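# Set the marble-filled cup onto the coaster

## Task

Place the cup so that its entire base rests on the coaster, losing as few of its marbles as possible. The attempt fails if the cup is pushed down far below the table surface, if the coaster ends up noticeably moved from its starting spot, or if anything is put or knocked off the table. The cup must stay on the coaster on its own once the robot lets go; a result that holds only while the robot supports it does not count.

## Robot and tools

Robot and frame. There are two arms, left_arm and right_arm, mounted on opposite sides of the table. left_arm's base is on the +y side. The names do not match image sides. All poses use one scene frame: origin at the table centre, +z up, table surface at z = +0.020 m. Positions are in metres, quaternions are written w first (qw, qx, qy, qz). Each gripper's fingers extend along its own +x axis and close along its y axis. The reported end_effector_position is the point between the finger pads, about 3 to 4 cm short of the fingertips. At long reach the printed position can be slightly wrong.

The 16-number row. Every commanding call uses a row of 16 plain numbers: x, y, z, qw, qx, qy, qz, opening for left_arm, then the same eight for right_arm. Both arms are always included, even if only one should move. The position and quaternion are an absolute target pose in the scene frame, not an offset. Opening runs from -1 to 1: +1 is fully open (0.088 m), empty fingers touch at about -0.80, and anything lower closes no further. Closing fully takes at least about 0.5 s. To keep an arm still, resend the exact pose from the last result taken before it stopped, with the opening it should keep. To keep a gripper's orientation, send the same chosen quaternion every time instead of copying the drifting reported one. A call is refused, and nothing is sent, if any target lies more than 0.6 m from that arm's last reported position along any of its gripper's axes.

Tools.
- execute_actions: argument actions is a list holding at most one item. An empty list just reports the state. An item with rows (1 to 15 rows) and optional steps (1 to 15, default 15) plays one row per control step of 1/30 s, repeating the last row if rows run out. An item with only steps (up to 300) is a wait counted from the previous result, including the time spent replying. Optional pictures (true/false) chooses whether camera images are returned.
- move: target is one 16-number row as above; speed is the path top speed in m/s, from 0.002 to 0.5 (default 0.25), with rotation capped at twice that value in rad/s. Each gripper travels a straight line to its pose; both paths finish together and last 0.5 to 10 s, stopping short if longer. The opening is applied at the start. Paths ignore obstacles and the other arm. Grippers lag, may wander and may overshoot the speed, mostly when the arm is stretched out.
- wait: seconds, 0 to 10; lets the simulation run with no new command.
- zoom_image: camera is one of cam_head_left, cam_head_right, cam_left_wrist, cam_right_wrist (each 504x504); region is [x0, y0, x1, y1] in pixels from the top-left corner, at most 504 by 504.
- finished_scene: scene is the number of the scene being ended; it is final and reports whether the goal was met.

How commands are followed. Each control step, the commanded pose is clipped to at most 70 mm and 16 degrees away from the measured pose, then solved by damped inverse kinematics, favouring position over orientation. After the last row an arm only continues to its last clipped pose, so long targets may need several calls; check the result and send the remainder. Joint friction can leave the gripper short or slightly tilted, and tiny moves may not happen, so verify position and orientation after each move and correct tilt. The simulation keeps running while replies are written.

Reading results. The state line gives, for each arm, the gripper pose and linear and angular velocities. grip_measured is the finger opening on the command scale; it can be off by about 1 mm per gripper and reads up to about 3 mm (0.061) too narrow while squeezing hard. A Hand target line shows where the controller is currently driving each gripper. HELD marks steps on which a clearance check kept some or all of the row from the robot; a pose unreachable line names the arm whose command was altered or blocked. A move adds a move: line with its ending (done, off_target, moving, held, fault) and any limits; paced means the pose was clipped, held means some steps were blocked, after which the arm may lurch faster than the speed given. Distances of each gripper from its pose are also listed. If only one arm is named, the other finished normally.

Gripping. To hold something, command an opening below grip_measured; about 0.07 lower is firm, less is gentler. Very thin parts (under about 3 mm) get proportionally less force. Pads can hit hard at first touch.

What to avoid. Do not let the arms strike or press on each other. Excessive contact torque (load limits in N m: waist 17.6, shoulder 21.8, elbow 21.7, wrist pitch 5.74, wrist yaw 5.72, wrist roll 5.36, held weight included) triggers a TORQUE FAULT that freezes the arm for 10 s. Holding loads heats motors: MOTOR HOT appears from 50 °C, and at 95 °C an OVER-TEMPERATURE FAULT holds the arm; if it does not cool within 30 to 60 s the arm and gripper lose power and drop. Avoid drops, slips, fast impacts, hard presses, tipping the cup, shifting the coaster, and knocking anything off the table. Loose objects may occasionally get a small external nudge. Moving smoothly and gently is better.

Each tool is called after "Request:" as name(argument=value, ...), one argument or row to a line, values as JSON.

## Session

Request:
execute_actions(
  actions=[],
)

Scene clock: 0.00 s of 3960.00 s.
left_arm: end_effector_position=(-0.0446, +0.1258, +0.3773) grip_measured=+0.821 end_effector_quat_wxyz=(+0.574, -0.021, -0.015, -0.819) end_effector_velocity=(+0.001, +0.001, +0.002) end_effector_angular_velocity=(+0.005, +0.022, +0.004) | right_arm: end_effector_position=(+0.1512, -0.4167, +0.1718) grip_measured=+0.821 end_effector_quat_wxyz=(-0.822, +0.560, -0.093, +0.042) end_effector_velocity=(-0.000, -0.000, -0.001) end_effector_angular_velocity=(-0.025, +0.010, +0.007)
Joint positions: left_arm=[-0.009  0.842  0.65   0.243  0.003  0.001  0.079] | right_arm=[-1.046  2.127  0.484  1.471  0.896 -1.071  0.079]
Joint velocities: left_arm=[-0.002 -0.007  0.002 -0.007 -0.007 -0.022 -0.   ] | right_arm=[-0.002 -0.002 -0.002 -0.007 -0.007 -0.022 -0.   ]
Motor temperatures (°C, as the motors report them): left_arm=[27 28 34 31 28 26] | right_arm=[28 30 30 27 26 29]
Heat: left arm: hottest elbow 34 °C (+0.0 °C/min); right arm: hottest shoulder 30 °C (+0.0 °C/min).
Hand target (left_arm): -0.045, +0.126, +0.377; -0.574, +0.021, +0.015, +0.819
Hand target (right_arm): +0.151, -0.417, +0.172; +0.822, -0.560, +0.093, -0.042

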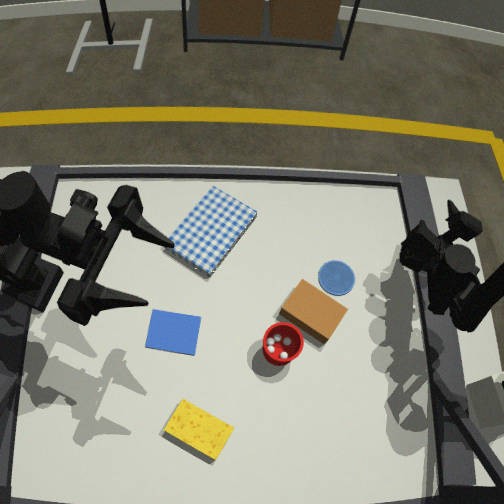

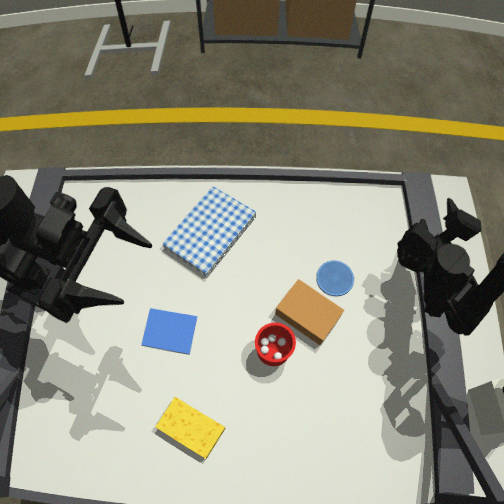

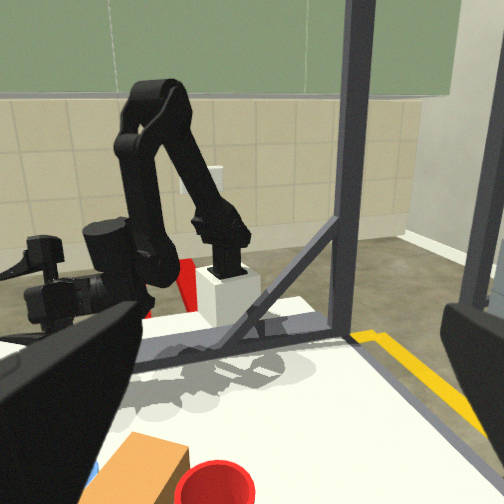

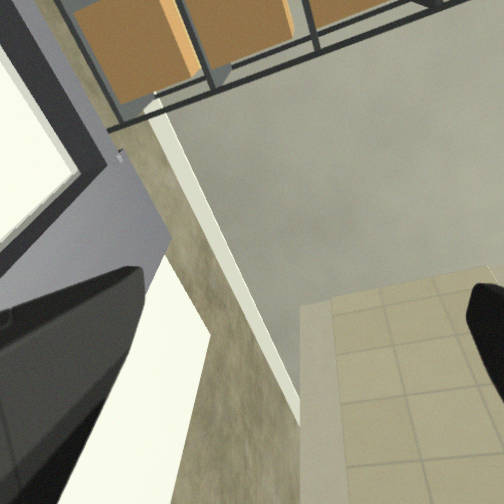

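Request:
zoom_image(
  camera="cam_head_left",
  region=[220, 230, 400, 410],
)

Request:
zoom_image(
  camera="cam_head_right",
  region=[220, 230, 400, 410],
)

Region (220, 230, 400, 410) of cam_head_left's 504x504 image, scaled by 2.800, with more detail than that image has.

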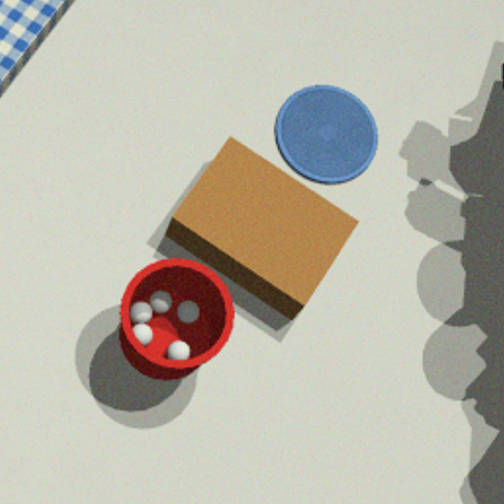

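Region (220, 230, 400, 410) of cam_head_right's 504x504 image, scaled by 2.800, with more detail than that image has.

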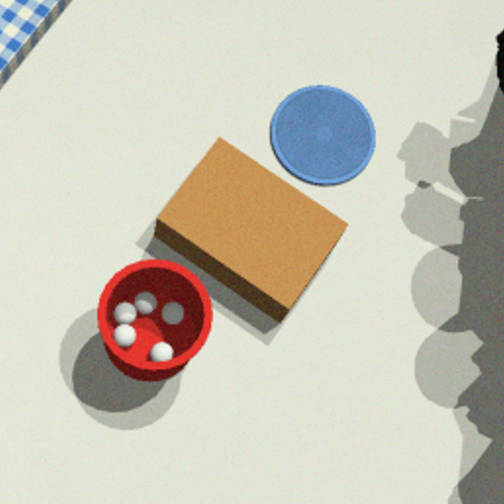

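Request:
move(
  target=[-0.0446,0.1258,0.3773,0.574,-0.021,-0.015,-0.819,1.0, -0.068,-0.104,0.185,0.7071,0,0.7071,0,1.0],
  speed=0.25,
)

Scene clock: 44.20 s of 3960.00 s.
left_arm: end_effector_position=(-0.0446, +0.1258, +0.3773) grip_measured=+0.980 end_effector_quat_wxyz=(+0.574, -0.021, -0.015, -0.819) end_effector_velocity=(+0.000, +0.000, -0.002) end_effector_angular_velocity=(+0.005, -0.009, +0.005) | right_arm: end_effector_position=(-0.0682, -0.1088, +0.1930) grip_measured=+0.981 end_effector_quat_wxyz=(+0.710, +0.004, +0.704, +0.003) end_effector_velocity=(-0.001, +0.003, +0.003) end_effector_angular_velocity=(+0.008, +0.020, +0.005)
Joint positions: left_arm=[-0.009  0.842  0.65   0.243  0.003  0.001  0.087] | right_arm=[-0.473  2.452  2.289 -1.395  0.006  1.303  0.087]
Joint velocities: left_arm=[-0.002 -0.002 -0.002 -0.007 -0.007  0.007 -0.   ] | right_arm=[-0.002  0.017  0.042 -0.022 -0.022 -0.007  0.   ]
Motor temperatures (°C, as the motors report them): left_arm=[27 29 39 36 28 26] | right_arm=[28 33 30 30 26 29]
Heat: left arm: hottest elbow 39 °C (+6.8 °C/min); right arm: hottest shoulder 33 °C (+4.1 °C/min).
Hand target (left_arm): -0.045, +0.126, +0.377; -0.574, +0.021, +0.015, +0.819
Hand target (right_arm): -0.070, -0.107, +0.186; +0.708, +0.001, +0.707, -0.001
Off the commanded pose (left_arm): 0.000 m, 0 deg.
Off the commanded pose (right_arm): 0.009 m, 1 deg.
After step 90, 37.20 s passed at rest.
move: off_target (right_arm)

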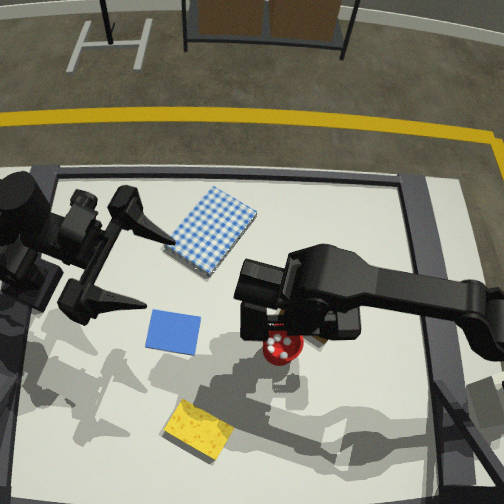

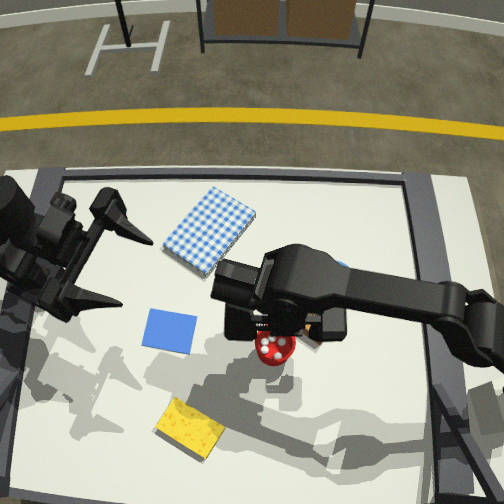

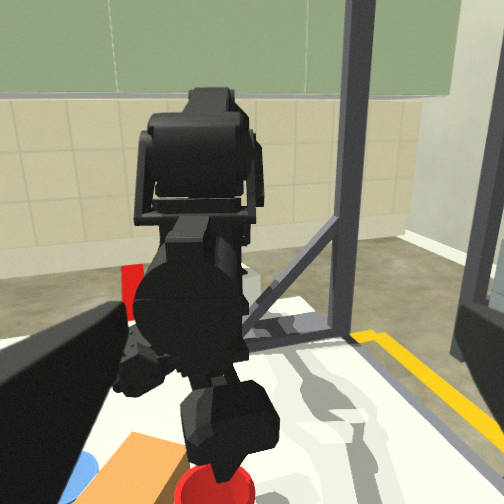

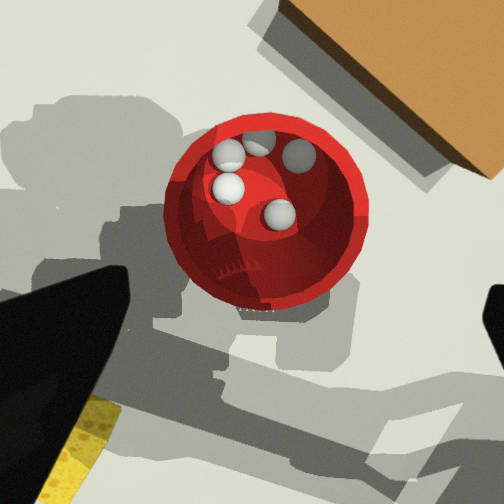

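Request:
move(
  target=[-0.0446,0.1258,0.3773,0.574,-0.021,-0.015,-0.819,1.0, -0.068,-0.092,0.142,0.7071,0,0.7071,0,1.0],
  speed=0.08,
)

Scene clock: 57.23 s of 3960.00 s.
left_arm: end_effector_position=(-0.0446, +0.1258, +0.3773) grip_measured=+0.980 end_effector_quat_wxyz=(+0.574, -0.021, -0.015, -0.819) end_effector_velocity=(+0.000, +0.000, -0.002) end_effector_angular_velocity=(+0.005, -0.009, +0.005) | right_arm: end_effector_position=(-0.0661, -0.0930, +0.1516) grip_measured=+0.981 end_effector_quat_wxyz=(+0.710, +0.005, +0.704, +0.005) end_effector_velocity=(-0.000, -0.002, +0.001) end_effector_angular_velocity=(-0.005, +0.009, +0.005)
Joint positions: left_arm=[-0.009  0.842  0.65   0.243  0.003  0.001  0.087] | right_arm=[-0.47   2.544  2.292 -1.305  0.004  1.305  0.087]
Joint velocities: left_arm=[-0.002 -0.002 -0.002 -0.007 -0.007  0.007 -0.   ] | right_arm=[-0.002 -0.002 -0.002 -0.007 -0.007 -0.007 -0.   ]
Motor temperatures (°C, as the motors report them): left_arm=[27 29 39 37 28 26] | right_arm=[28 35 32 29 26 29]
Heat: left arm: hottest elbow 39 °C (+5.2 °C/min); right arm: hottest shoulder 35 °C (+5.2 °C/min).
Hand target (left_arm): -0.045, +0.126, +0.377; -0.574, +0.021, +0.015, +0.819
Hand target (right_arm): -0.068, -0.092, +0.142; +0.707, +0.000, +0.707, +0.000
Off the commanded pose (left_arm): 0.000 m, 0 deg.
Off the commanded pose (right_arm): 0.010 m, 1 deg.
After step 90, 8.90 s passed at rest.
move: off_target (right_arm)

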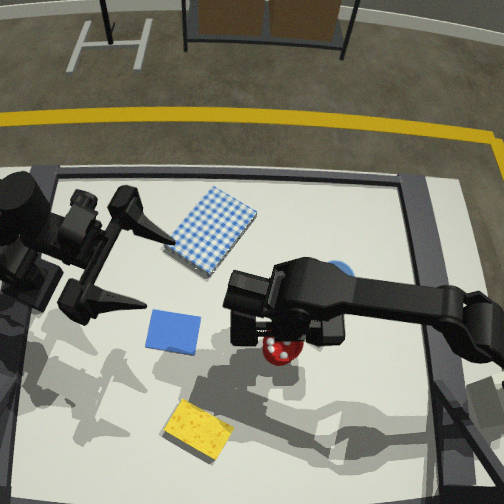

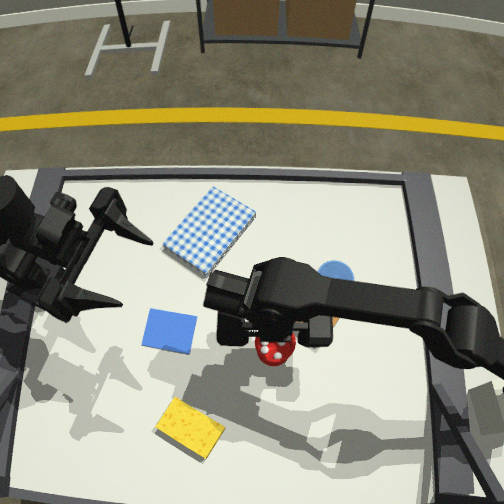

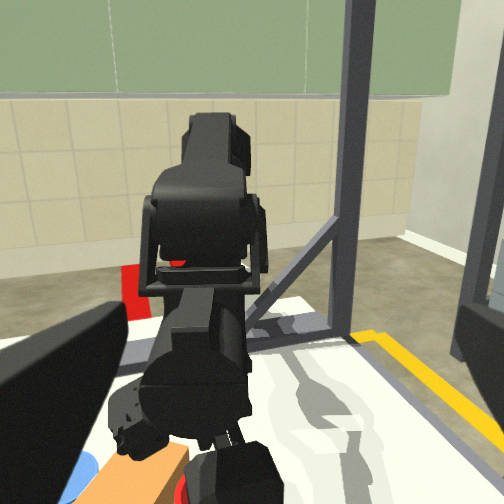

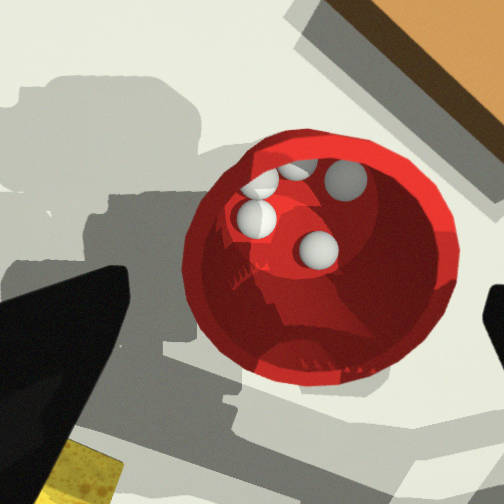

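Request:
move(
  target=[-0.0446,0.1258,0.3773,0.574,-0.021,-0.015,-0.819,1.0, -0.067,-0.100,0.098,0.7071,0,0.7071,0,1.0],
  speed=0.05,
)

Scene clock: 66.03 s of 3960.00 s.
left_arm: end_effector_position=(-0.0446, +0.1258, +0.3773) grip_measured=+0.980 end_effector_quat_wxyz=(+0.574, -0.021, -0.015, -0.819) end_effector_velocity=(+0.000, +0.000, -0.002) end_effector_angular_velocity=(+0.015, +0.018, +0.004) | right_arm: end_effector_position=(-0.0670, -0.0962, +0.1064) grip_measured=+0.981 end_effector_quat_wxyz=(+0.710, +0.006, +0.704, +0.006) end_effector_velocity=(+0.000, -0.000, -0.001) end_effector_angular_velocity=(+0.004, +0.006, +0.020)
Joint positions: left_arm=[-0.009  0.842  0.65   0.243  0.003  0.001  0.087] | right_arm=[-0.47   2.545  2.115 -1.121  0.003  1.305  0.087]
Joint velocities: left_arm=[-0.002 -0.002 -0.002 -0.007 -0.007 -0.022 -0.   ] | right_arm=[-0.002 -0.002 -0.007  0.007 -0.007 -0.022  0.   ]
Motor temperatures (°C, as the motors report them): left_arm=[27 29 39 37 28 26] | right_arm=[28 36 32 29 26 29]
Heat: left arm: hottest elbow 39 °C (+4.1 °C/min); right arm: hottest shoulder 36 °C (+5.1 °C/min).
Hand target (left_arm): -0.045, +0.126, +0.377; -0.574, +0.021, +0.015, +0.819
Hand target (right_arm): -0.067, -0.100, +0.098; +0.707, -0.000, +0.707, -0.000
Off the commanded pose (left_arm): 0.000 m, 0 deg.
Off the commanded pose (right_arm): 0.009 m, 1 deg.
After step 90, 4.40 s passed at rest.
move: off_target (right_arm)

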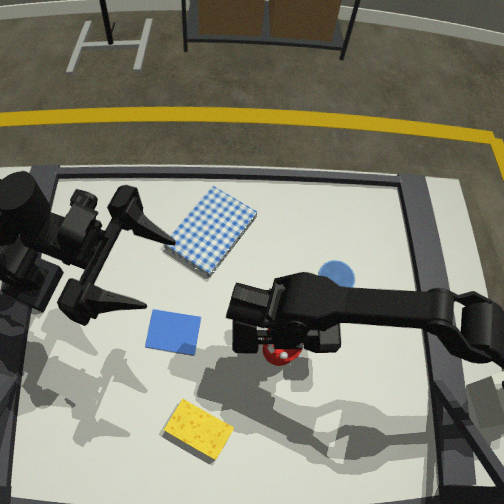

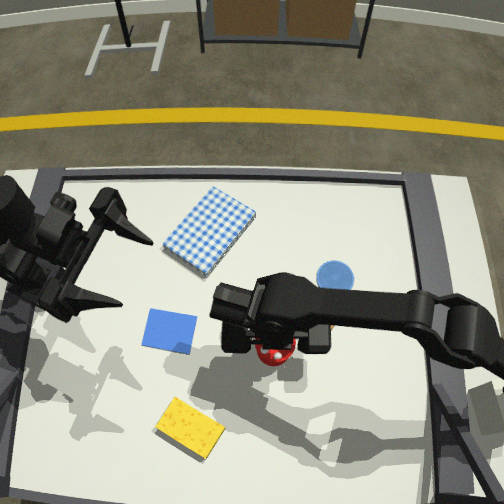

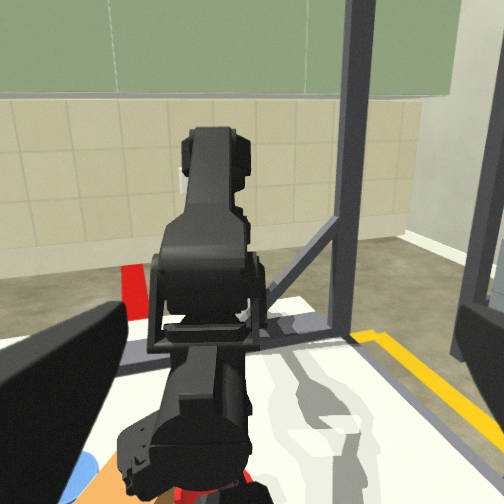

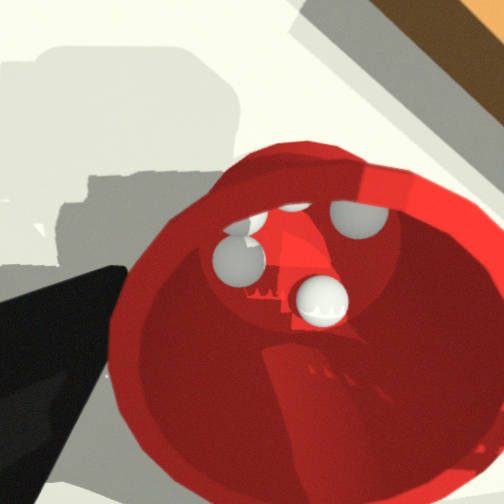

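Request:
execute_actions(
  actions=[
    {"rows": [[-0.0446,0.1258,0.3773,0.574,-0.021,-0.015,-0.819,1.0, -0.067,-0.100,0.098,0.7071,0,0.7071,0,0.94],[-0.0446,0.1258,0.3773,0.574,-0.021,-0.015,-0.819,1.0, -0.067,-0.100,0.098,0.7071,0,0.7071,0,0.90],[-0.0446,0.1258,0.3773,0.574,-0.021,-0.015,-0.819,1.0, -0.067,-0.100,0.098,0.7071,0,0.7071,0,0.86],[-0.0446,0.1258,0.3773,0.574,-0.021,-0.015,-0.819,1.0, -0.067,-0.100,0.098,0.7071,0,0.7071,0,0.82],[-0.0446,0.1258,0.3773,0.574,-0.021,-0.015,-0.819,1.0, -0.067,-0.100,0.098,0.7071,0,0.7071,0,0.79],[-0.0446,0.1258,0.3773,0.574,-0.021,-0.015,-0.819,1.0, -0.067,-0.100,0.098,0.7071,0,0.7071,0,0.76],[-0.0446,0.1258,0.3773,0.574,-0.021,-0.015,-0.819,1.0, -0.067,-0.100,0.098,0.7071,0,0.7071,0,0.73],[-0.0446,0.1258,0.3773,0.574,-0.021,-0.015,-0.819,1.0, -0.067,-0.100,0.098,0.7071,0,0.7071,0,0.70],[-0.0446,0.1258,0.3773,0.574,-0.021,-0.015,-0.819,1.0, -0.067,-0.100,0.098,0.7071,0,0.7071,0,0.68],[-0.0446,0.1258,0.3773,0.574,-0.021,-0.015,-0.819,1.0, -0.067,-0.100,0.098,0.7071,0,0.7071,0,0.66],[-0.0446,0.1258,0.3773,0.574,-0.021,-0.015,-0.819,1.0, -0.067,-0.100,0.098,0.7071,0,0.7071,0,0.64],[-0.0446,0.1258,0.3773,0.574,-0.021,-0.015,-0.819,1.0, -0.067,-0.100,0.098,0.7071,0,0.7071,0,0.62],[-0.0446,0.1258,0.3773,0.574,-0.021,-0.015,-0.819,1.0, -0.067,-0.100,0.098,0.7071,0,0.7071,0,0.60],[-0.0446,0.1258,0.3773,0.574,-0.021,-0.015,-0.819,1.0, -0.067,-0.100,0.098,0.7071,0,0.7071,0,0.58],[-0.0446,0.1258,0.3773,0.574,-0.021,-0.015,-0.819,1.0, -0.067,-0.100,0.098,0.7071,0,0.7071,0,0.56]], "steps": 15},
  ],
  pictures=false,
)

Request:
execute_actions(
  actions=[
    {"rows": [[-0.0446,0.1258,0.3773,0.574,-0.021,-0.015,-0.819,1.0, -0.067,-0.100,0.098,0.7071,0,0.7071,0,0.56]], "steps": 12},
  ],
)

Scene clock: 82.97 s of 3960.00 s.
left_arm: end_effector_position=(-0.0446, +0.1258, +0.3773) grip_measured=+0.980 end_effector_quat_wxyz=(+0.574, -0.021, -0.015, -0.819) end_effector_velocity=(+0.003, -0.000, +0.000) end_effector_angular_velocity=(+0.005, +0.007, +0.019) | right_arm: end_effector_position=(-0.0670, -0.0962, +0.1060) grip_measured=+0.643 end_effector_quat_wxyz=(+0.710, +0.006, +0.704, +0.007) end_effector_velocity=(+0.000, +0.001, +0.001) end_effector_angular_velocity=(+0.009, +0.005, +0.005)
Joint positions: left_arm=[-0.009  0.842  0.65   0.243  0.003  0.001  0.087] | right_arm=[-0.47   2.545  2.113 -1.119  0.003  1.305  0.071]
Joint velocities: left_arm=[-0.002 -0.002  0.002 -0.007 -0.022 -0.007 -0.   ] | right_arm=[-0.002 -0.002 -0.002  0.007 -0.007 -0.007 -0.032]
Motor temperatures (°C, as the motors report them): left_arm=[27 29 40 38 28 26] | right_arm=[28 38 32 28 26 29]
Heat: left arm: hottest elbow 40 °C (+3.0 °C/min); right arm: hottest shoulder 38 °C (+6.0 °C/min).
Hand target (left_arm): -0.045, +0.126, +0.377; -0.574, +0.021, +0.015, +0.819
Hand target (right_arm): -0.067, -0.100, +0.098; +0.707, +0.000, +0.707, -0.000
Off the commanded pose (left_arm): 0.000 m, 0 deg.
Off the commanded pose (right_arm): 0.009 m, 1 deg.
Steps of this call (steps 1 to 90: nothing new was sent; then 13.43 s passed at rest; steps 91 to 105: all 15 steps of this action). Readings (end_effector_position):
91: left_arm (-0.0446, +0.1258, +0.3773) | right_arm (-0.0670, -0.0962, +0.1060)
92: left_arm (-0.0446, +0.1258, +0.3773) | right_arm (-0.0670, -0.0962, +0.1060)
94: left_arm (-0.0446, +0.1258, +0.3773) | right_arm (-0.0670, -0.0962, +0.1060)
98: left_arm (-0.0446, +0.1258, +0.3773) | right_arm (-0.0670, -0.0962, +0.1060)
105: the state above

Scene clock: 83.37 s of 3960.00 s.
left_arm: end_effector_position=(-0.0446, +0.1258, +0.3773) grip_measured=+0.980 end_effector_quat_wxyz=(+0.574, -0.021, -0.015, -0.819) end_effector_velocity=(+0.001, +0.001, -0.001) end_effector_angular_velocity=(+0.010, +0.020, +0.004) | right_arm: end_effector_position=(-0.0670, -0.0962, +0.1060) grip_measured=+0.583 end_effector_quat_wxyz=(+0.710, +0.006, +0.704, +0.007) end_effector_velocity=(-0.001, -0.004, +0.003) end_effector_angular_velocity=(-0.015, +0.011, +0.005)
Joint positions: left_arm=[-0.009  0.842  0.65   0.243  0.003  0.001  0.087] | right_arm=[-0.47   2.545  2.113 -1.119  0.003  1.305  0.068]
Joint velocities: left_arm=[-0.002 -0.007 -0.002 -0.007 -0.007 -0.022 -0.   ] | right_arm=[-0.002 -0.007 -0.002 -0.022 -0.007 -0.007 -0.   ]
Motor temperatures (°C, as the motors report them): left_arm=[27 29 40 38 28 26] | right_arm=[28 38 32 28 26 29]
Heat: left arm: hottest elbow 40 °C (+3.0 °C/min); right arm: hottest shoulder 38 °C (+6.1 °C/min).
Hand target (left_arm): -0.045, +0.126, +0.377; -0.574, +0.021, +0.015, +0.819
Hand target (right_arm): -0.067, -0.100, +0.098; +0.707, +0.000, +0.707, -0.000
Off the commanded pose (left_arm): 0.000 m, 0 deg.
Off the commanded pose (right_arm): 0.009 m, 1 deg.
Steps of this call (steps 1 to 12: all 12 steps of this action). Readings (end_effector_position):
1: left_arm (-0.0446, +0.1258, +0.3773) | right_arm (-0.0670, -0.0962, +0.1060)
2: left_arm (-0.0446, +0.1258, +0.3773) | right_arm (-0.0670, -0.0962, +0.1060)
4: left_arm (-0.0446, +0.1258, +0.3773) | right_arm (-0.0670, -0.0962, +0.1060)
8: left_arm (-0.0446, +0.1258, +0.3773) | right_arm (-0.0670, -0.0962, +0.1060)
12: the state above

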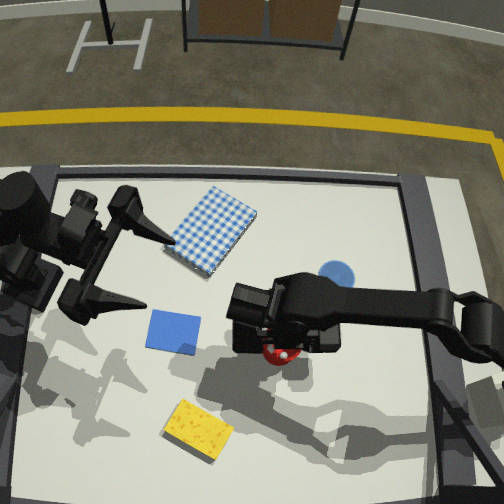

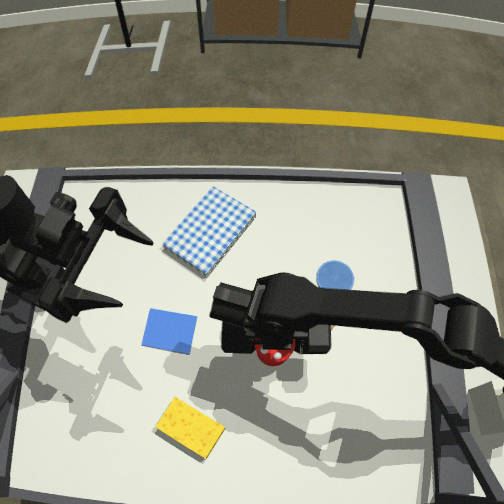

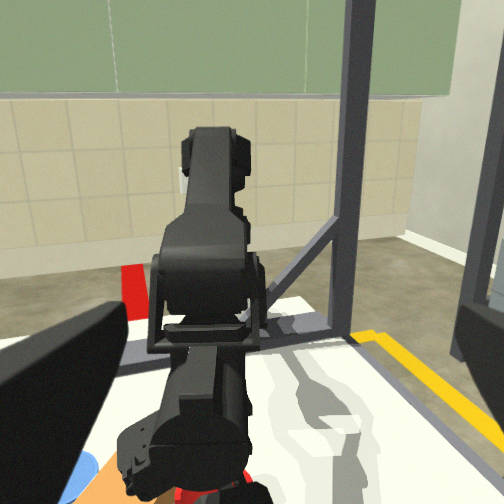

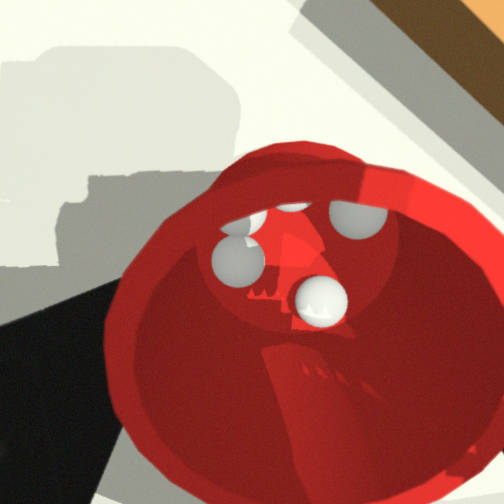

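Request:
execute_actions(
  actions=[
    {"rows": [[-0.0446,0.1258,0.3773,0.574,-0.021,-0.015,-0.819,1.0, -0.067,-0.100,0.098,0.7071,0,0.7071,0,0.54],[-0.0446,0.1258,0.3773,0.574,-0.021,-0.015,-0.819,1.0, -0.067,-0.100,0.098,0.7071,0,0.7071,0,0.525],[-0.0446,0.1258,0.3773,0.574,-0.021,-0.015,-0.819,1.0, -0.067,-0.100,0.098,0.7071,0,0.7071,0,0.51]], "steps": 12},
  ],
  pictures=false,
)

Scene clock: 91.07 s of 3960.00 s.
left_arm: end_effector_position=(-0.0446, +0.1258, +0.3773) grip_measured=+0.980 end_effector_quat_wxyz=(+0.574, -0.021, -0.015, -0.819) end_effector_velocity=(+0.000, +0.000, -0.002) end_effector_angular_velocity=(+0.015, +0.018, +0.004) | right_arm: end_effector_position=(-0.0670, -0.0962, +0.1060) grip_measured=+0.583 end_effector_quat_wxyz=(+0.710, +0.006, +0.704, +0.007) end_effector_velocity=(-0.003, -0.002, -0.002) end_effector_angular_velocity=(-0.006, +0.024, +0.005)
Joint positions: left_arm=[-0.009  0.842  0.65   0.243  0.003  0.001  0.087] | right_arm=[-0.47   2.545  2.113 -1.119  0.003  1.305  0.068]
Joint velocities: left_arm=[-0.002 -0.002 -0.002 -0.007 -0.007 -0.022 -0.   ] | right_arm=[-0.002  0.002 -0.002 -0.007 -0.022 -0.007  0.   ]
Motor temperatures (°C, as the motors report them): left_arm=[27 29 40 38 28 26] | right_arm=[28 39 32 28 26 29]
Heat: left arm: hottest elbow 40 °C (+2.0 °C/min); right arm: hottest shoulder 39 °C (+7.1 °C/min).
Hand target (left_arm): -0.045, +0.126, +0.377; -0.574, +0.021, +0.015, +0.819
Hand target (right_arm): -0.067, -0.100, +0.098; +0.707, +0.000, +0.707, -0.000
Off the commanded pose (left_arm): 0.000 m, 0 deg.
Off the commanded pose (right_arm): 0.009 m, 1 deg.
Steps of this call (steps 1 to 90: nothing new was sent; then 4.30 s passed at rest; steps 91 to 102: all 12 steps of this action). Readings (end_effector_position):
91: left_arm (-0.0446, +0.1258, +0.3773) | right_arm (-0.0670, -0.0962, +0.1060)
92: left_arm (-0.0446, +0.1258, +0.3773) | right_arm (-0.0670, -0.0962, +0.1060)
94: left_arm (-0.0446, +0.1258, +0.3773) | right_arm (-0.0670, -0.0962, +0.1060)
98: left_arm (-0.0446, +0.1258, +0.3773) | right_arm (-0.0670, -0.0962, +0.1060)
102: the state above

Request:
move(
  target=[-0.0446,0.1258,0.3773,0.574,-0.021,-0.015,-0.819,1.0, -0.068,-0.104,0.187,0.7071,0,0.7071,0,0.51],
  speed=0.08,
)

Scene clock: 98.20 s of 3960.00 s.
left_arm: end_effector_position=(-0.0446, +0.1258, +0.3773) grip_measured=+0.980 end_effector_quat_wxyz=(+0.574, -0.021, -0.015, -0.819) end_effector_velocity=(+0.000, +0.000, -0.002) end_effector_angular_velocity=(+0.015, +0.018, +0.004) | right_arm: end_effector_position=(-0.0698, -0.1064, +0.1760) grip_measured=+0.583 end_effector_quat_wxyz=(+0.706, -0.010, +0.708, -0.009) end_effector_velocity=(+0.001, +0.002, +0.008) end_effector_angular_velocity=(+0.018, +0.003, +0.005)
Joint positions: left_arm=[-0.009  0.842  0.65   0.243  0.003  0.001  0.087] | right_arm=[-0.47   2.516  2.337 -1.419  0.003  1.305  0.068]
Joint velocities: left_arm=[-0.002 -0.002 -0.002 -0.007 -0.007 -0.022 -0.   ] | right_arm=[-0.002 -0.007  0.017 -0.007 -0.007 -0.007 -0.   ]
Motor temperatures (°C, as the motors report them): left_arm=[27 29 40 38 28 26] | right_arm=[28 40 32 28 26 29]
Heat: left arm: hottest elbow 40 °C (+2.0 °C/min); right arm: hottest shoulder 40 °C (+8.1 °C/min).
Hand target (left_arm): -0.045, +0.126, +0.377; -0.574, +0.021, +0.015, +0.819
Hand target (right_arm): -0.068, -0.104, +0.187; +0.707, +0.000, +0.707, +0.000
Off the commanded pose (left_arm): 0.000 m, 0 deg.
Off the commanded pose (right_arm): 0.011 m, 2 deg.
After step 90, 2.57 s passed at rest.
move: off_target (right_arm)

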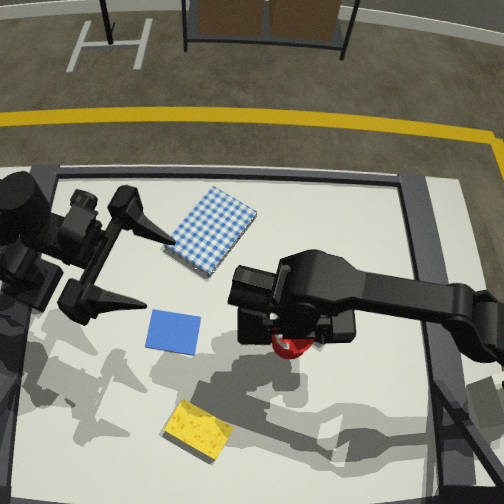

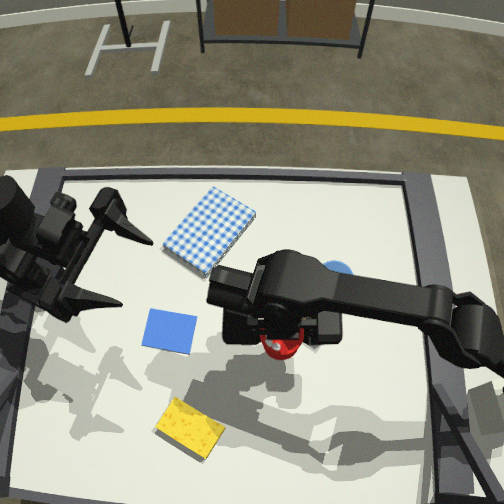

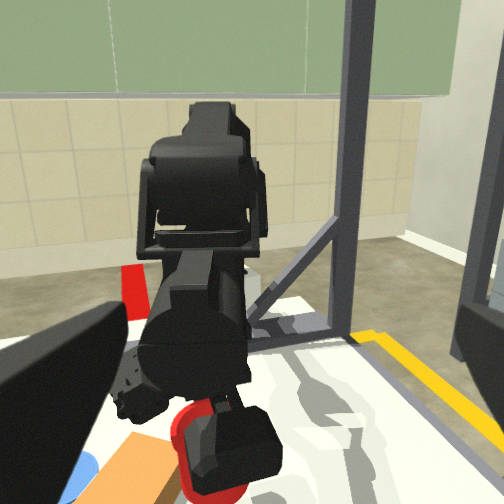

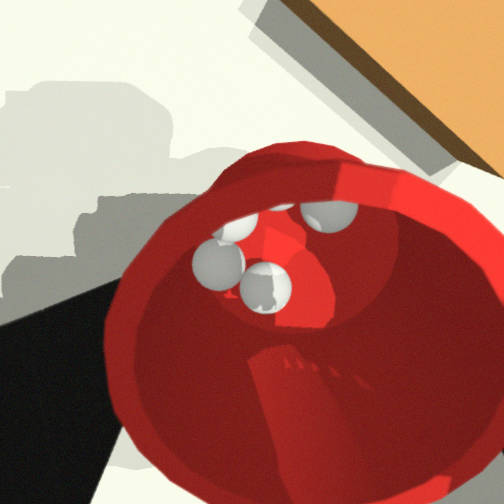

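Request:
move(
  target=[-0.0446,0.1258,0.3773,0.574,-0.021,-0.015,-0.819,1.0, 0.093,-0.225,0.197,0.7071,0,0.7071,0,0.51],
  speed=0.1,
)

Scene clock: 107.87 s of 3960.00 s.
left_arm: end_effector_position=(-0.0446, +0.1258, +0.3773) grip_measured=+0.980 end_effector_quat_wxyz=(+0.574, -0.021, -0.015, -0.819) end_effector_velocity=(-0.001, +0.001, -0.005) end_effector_angular_velocity=(+0.028, +0.014, -0.001) | right_arm: end_effector_position=(+0.0914, -0.2240, +0.1871) grip_measured=+0.583 end_effector_quat_wxyz=(+0.702, -0.005, +0.712, -0.006) end_effector_velocity=(-0.003, -0.000, +0.000) end_effector_angular_velocity=(-0.001, +0.011, +0.024)
Joint positions: left_arm=[-0.009  0.842  0.65   0.243  0.003  0.001  0.087] | right_arm=[-0.899  2.331  2.051 -1.312 -0.001  0.878  0.068]
Joint velocities: left_arm=[-0.007 -0.002 -0.002 -0.022 -0.007 -0.022 -0.   ] | right_arm=[ 0.002 -0.002 -0.002 -0.007 -0.007 -0.022 -0.   ]
Motor temperatures (°C, as the motors report them): left_arm=[27 29 40 39 28 26] | right_arm=[28 43 32 28 26 29]
Heat: left arm: hottest elbow 40 °C (+1.0 °C/min); right arm: hottest shoulder 43 °C (+10.1 °C/min).
Hand target (left_arm): -0.045, +0.126, +0.377; -0.574, +0.021, +0.015, +0.819
Hand target (right_arm): +0.093, -0.224, +0.197; +0.706, +0.001, +0.708, +0.001
Off the commanded pose (left_arm): 0.000 m, 0 deg.
Off the commanded pose (right_arm): 0.010 m, 1 deg.
After step 90, 4.27 s passed at rest.
move: off_target (right_arm)

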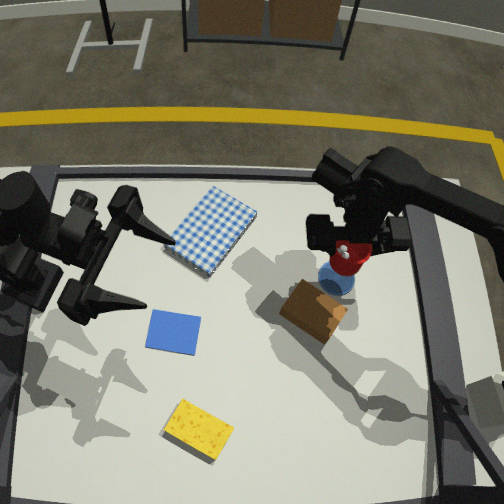

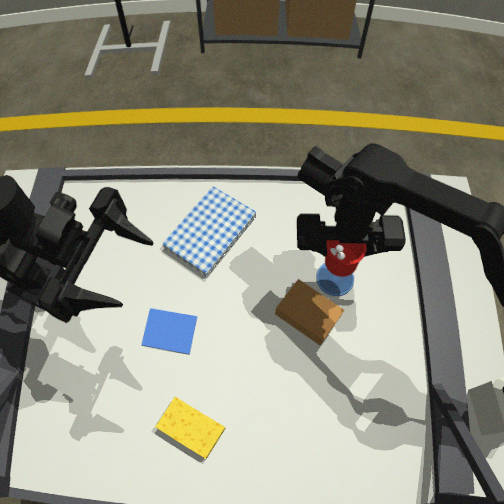

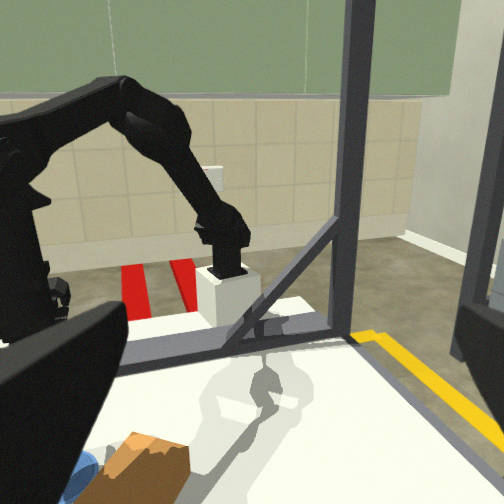

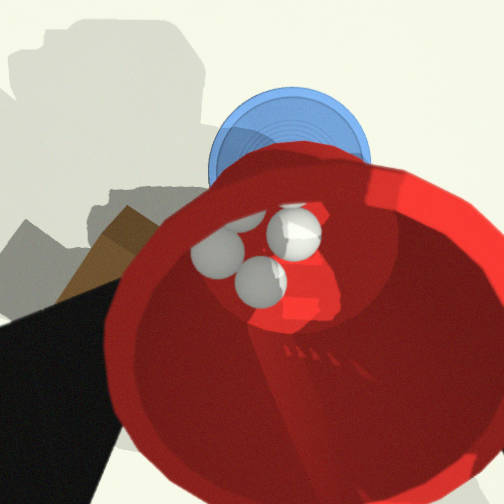

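Request:
move(
  target=[-0.0446,0.1258,0.3773,0.574,-0.021,-0.015,-0.819,1.0, 0.093,-0.226,0.128,0.7071,0,0.7071,0,0.51],
  speed=0.06,
)

Scene clock: 121.33 s of 3960.00 s.
left_arm: end_effector_position=(-0.0446, +0.1258, +0.3773) grip_measured=+0.980 end_effector_quat_wxyz=(+0.574, -0.021, -0.015, -0.819) end_effector_velocity=(+0.001, +0.002, +0.005) end_effector_angular_velocity=(-0.013, +0.013, +0.004) | right_arm: end_effector_position=(+0.0940, -0.2222, +0.1383) grip_measured=+0.583 end_effector_quat_wxyz=(+0.712, +0.007, +0.702, +0.007) end_effector_velocity=(-0.004, -0.005, -0.003) end_effector_angular_velocity=(-0.013, +0.019, +0.034)
Joint positions: left_arm=[-0.009  0.842  0.65   0.243  0.003  0.001  0.087] | right_arm=[-0.901  2.331  1.855 -1.071 -0.001  0.874  0.068]
Joint velocities: left_arm=[-0.002 -0.007  0.002  0.007 -0.007 -0.007 -0.   ] | right_arm=[-0.002 -0.002 -0.017 -0.007 -0.007 -0.037 -0.   ]
Motor temperatures (°C, as the motors report them): left_arm=[27 29 40 39 28 26] | right_arm=[28 45 33 28 26 29]
Heat: left arm: hottest elbow 40 °C (+1.0 °C/min); right arm: hottest shoulder 45 °C (+10.2 °C/min).
Hand target (left_arm): -0.045, +0.126, +0.377; -0.574, +0.021, +0.015, +0.819
Hand target (right_arm): +0.093, -0.226, +0.128; +0.707, -0.000, +0.707, +0.000
Off the commanded pose (left_arm): 0.000 m, 0 deg.
Off the commanded pose (right_arm): 0.011 m, 1 deg.
After step 90, 9.10 s passed at rest.
move: off_target (right_arm)

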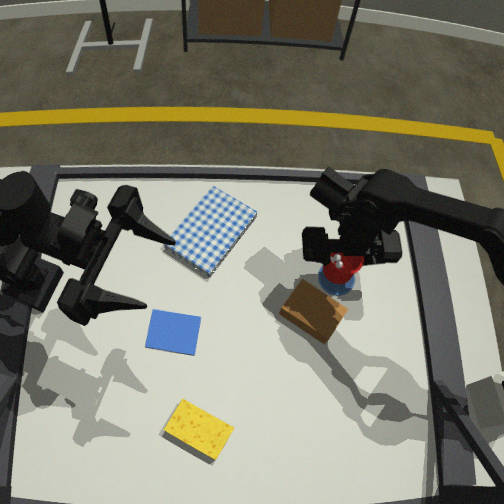

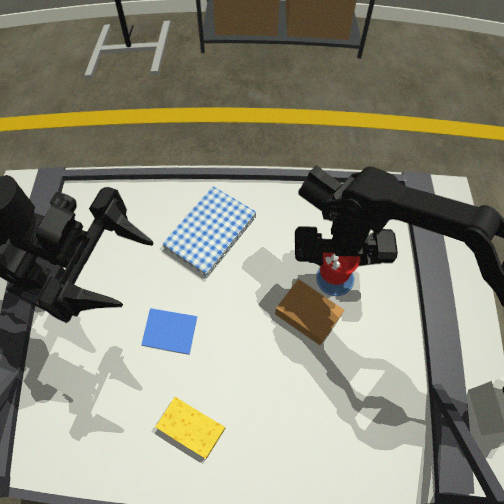

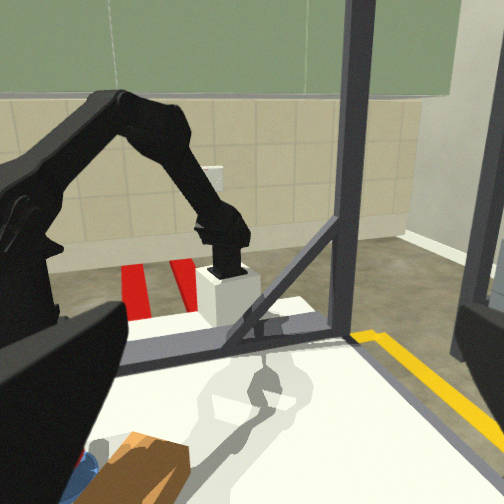

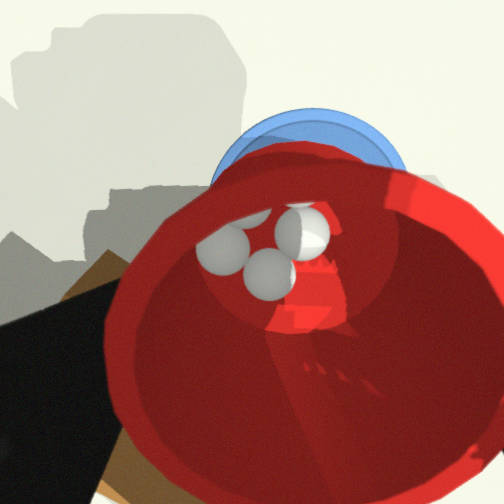

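Request:
zoom_image(
  camera="cam_right_wrist",
  region=[180, 80, 440, 260],
)

Request:
zoom_image(
  camera="cam_head_left",
  region=[280, 220, 400, 340],
)

Region (180, 80, 440, 260) of cam_right_wrist's 504x504 image, scaled by 1.938, with more detail than that image has; it fills the top 349 rows of this view, and the rest is white.

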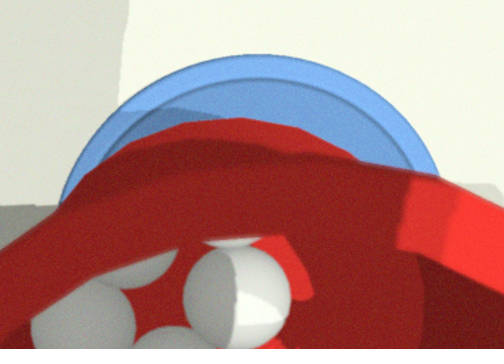

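Region (280, 220, 400, 340) of cam_head_left's 504x504 image, scaled by 4.200, with more detail than that image has.

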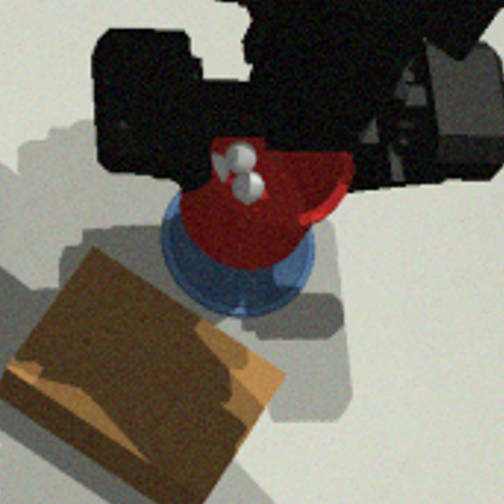

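Request:
move(
  target=[-0.0446,0.1258,0.3773,0.574,-0.021,-0.015,-0.819,1.0, 0.090,-0.230,0.113,0.7071,0,0.7071,0,0.51],
  speed=0.03,
)

Scene clock: 136.70 s of 3960.00 s.
left_arm: end_effector_position=(-0.0446, +0.1258, +0.3773) grip_measured=+0.980 end_effector_quat_wxyz=(+0.574, -0.021, -0.015, -0.819) end_effector_velocity=(+0.002, -0.002, -0.006) end_effector_angular_velocity=(+0.019, +0.002, +0.019) | right_arm: end_effector_position=(+0.0916, -0.2258, +0.1227) grip_measured=+0.583 end_effector_quat_wxyz=(+0.712, +0.007, +0.702, +0.006) end_effector_velocity=(+0.003, -0.003, -0.001) end_effector_angular_velocity=(-0.003, -0.007, -0.000)
Joint positions: left_arm=[-0.009  0.842  0.65   0.243  0.003  0.001  0.087] | right_arm=[-0.902  2.331  1.791 -1.007 -0.001  0.874  0.068]
Joint velocities: left_arm=[-0.002  0.002 -0.007 -0.007 -0.022 -0.007 -0.   ] | right_arm=[-0.007 -0.002 -0.007  0.007  0.007 -0.007 -0.   ]
Motor temperatures (°C, as the motors report them): left_arm=[27 29 41 39 28 26] | right_arm=[28 42 32 28 26 29]
Heat: left arm: hottest elbow 41 °C (+1.0 °C/min); right arm: hottest shoulder 42 °C (+5.0 °C/min).
Hand target (left_arm): -0.045, +0.126, +0.377; -0.574, +0.021, +0.015, +0.819
Hand target (right_arm): +0.090, -0.230, +0.113; +0.707, +0.000, +0.707, -0.000
Off the commanded pose (left_arm): 0.000 m, 0 deg.
Off the commanded pose (right_arm): 0.011 m, 1 deg.
After step 90, 11.23 s passed at rest.
move: off_target (right_arm)

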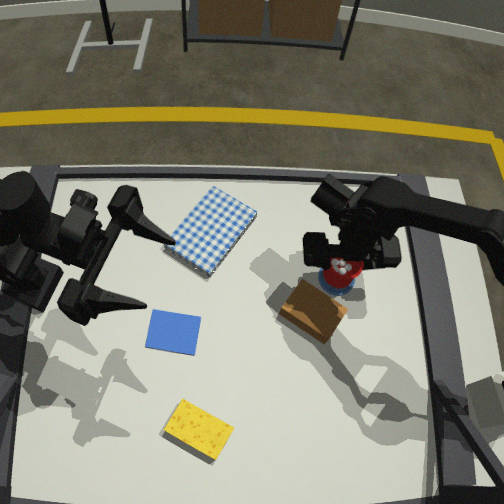

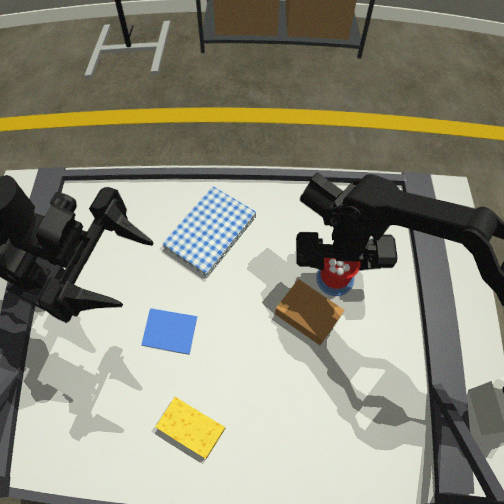

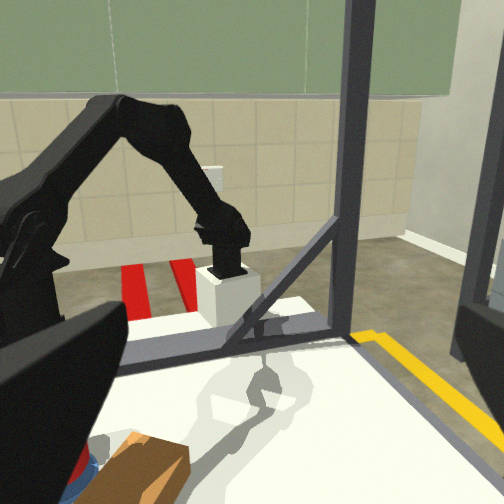

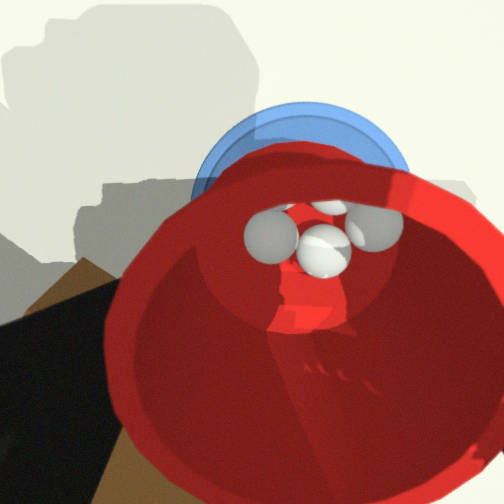

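Request:
zoom_image(
  camera="cam_right_wrist",
  region=[170, 80, 430, 260],
)

Region (170, 80, 430, 260) of cam_right_wrist's 504x504 image, scaled by 1.938, with more detail than that image has; it fills the top 349 rows of this view, and the rest is white.

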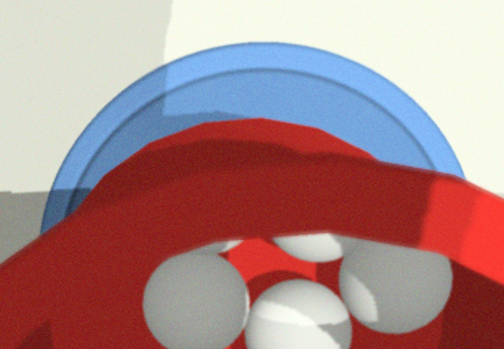

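Request:
move(
  target=[-0.0446,0.1258,0.3773,0.574,-0.021,-0.015,-0.819,1.0, 0.090,-0.230,0.104,0.7071,0,0.7071,0,0.51],
  speed=0.015,
)

Scene clock: 144.77 s of 3960.00 s.
left_arm: end_effector_position=(-0.0446, +0.1258, +0.3773) grip_measured=+0.980 end_effector_quat_wxyz=(+0.574, -0.021, -0.015, -0.819) end_effector_velocity=(+0.000, +0.000, -0.007) end_effector_angular_velocity=(+0.014, -0.012, +0.005) | right_arm: end_effector_position=(+0.0918, -0.2256, +0.1149) grip_measured=+0.583 end_effector_quat_wxyz=(+0.713, +0.008, +0.701, +0.007) end_effector_velocity=(+0.001, +0.001, +0.003) end_effector_angular_velocity=(+0.014, -0.002, +0.005)
Joint positions: left_arm=[-0.009  0.842  0.65   0.243  0.003  0.001  0.087] | right_arm=[-0.902  2.34   1.774 -0.978 -0.001  0.873  0.068]
Joint velocities: left_arm=[-0.002 -0.002 -0.012 -0.007 -0.007  0.007  0.   ] | right_arm=[-0.002 -0.007 -0.002  0.007 -0.007 -0.007 -0.   ]
Motor temperatures (°C, as the motors report them): left_arm=[27 29 41 39 28 26] | right_arm=[28 42 32 28 26 29]
Heat: left arm: hottest elbow 41 °C (+1.0 °C/min); right arm: hottest shoulder 42 °C (+4.0 °C/min).
Hand target (left_arm): -0.045, +0.126, +0.377; -0.574, +0.021, +0.015, +0.819
Hand target (right_arm): +0.090, -0.230, +0.104; +0.707, +0.000, +0.707, +0.000
Off the commanded pose (left_arm): 0.000 m, 0 deg.
Off the commanded pose (right_arm): 0.012 m, 2 deg.
After step 90, 3.53 s passed at rest.
move: off_target (right_arm)

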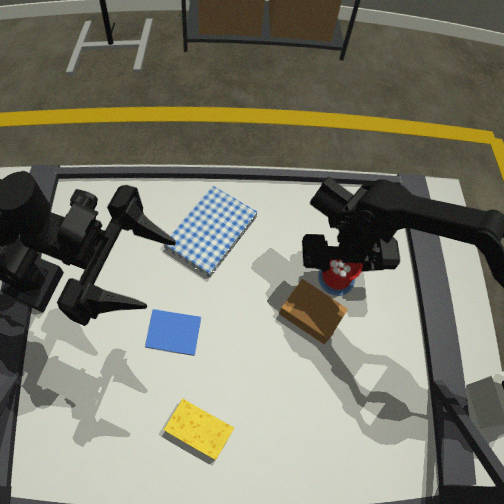

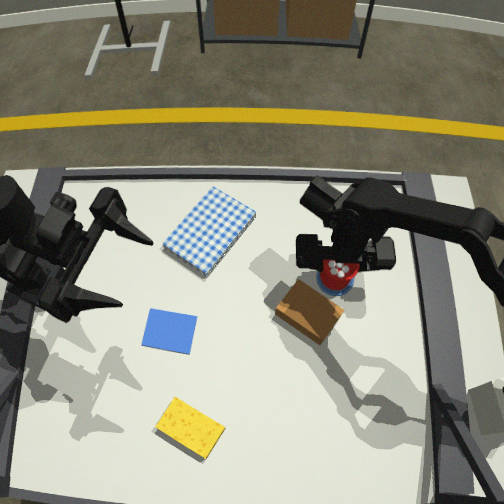

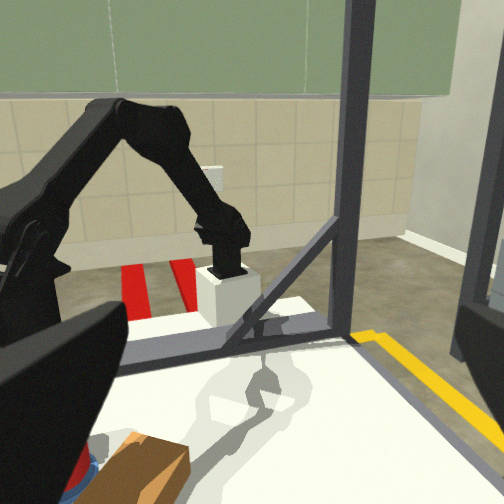

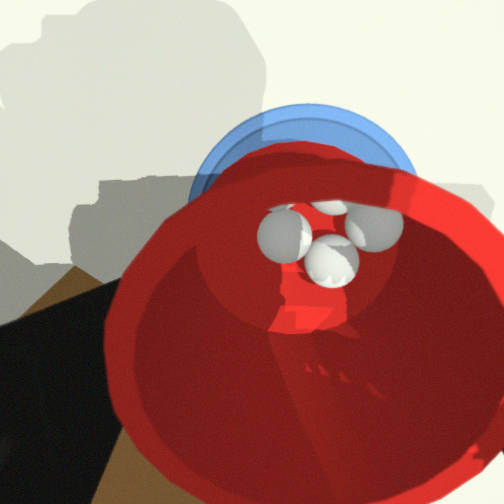

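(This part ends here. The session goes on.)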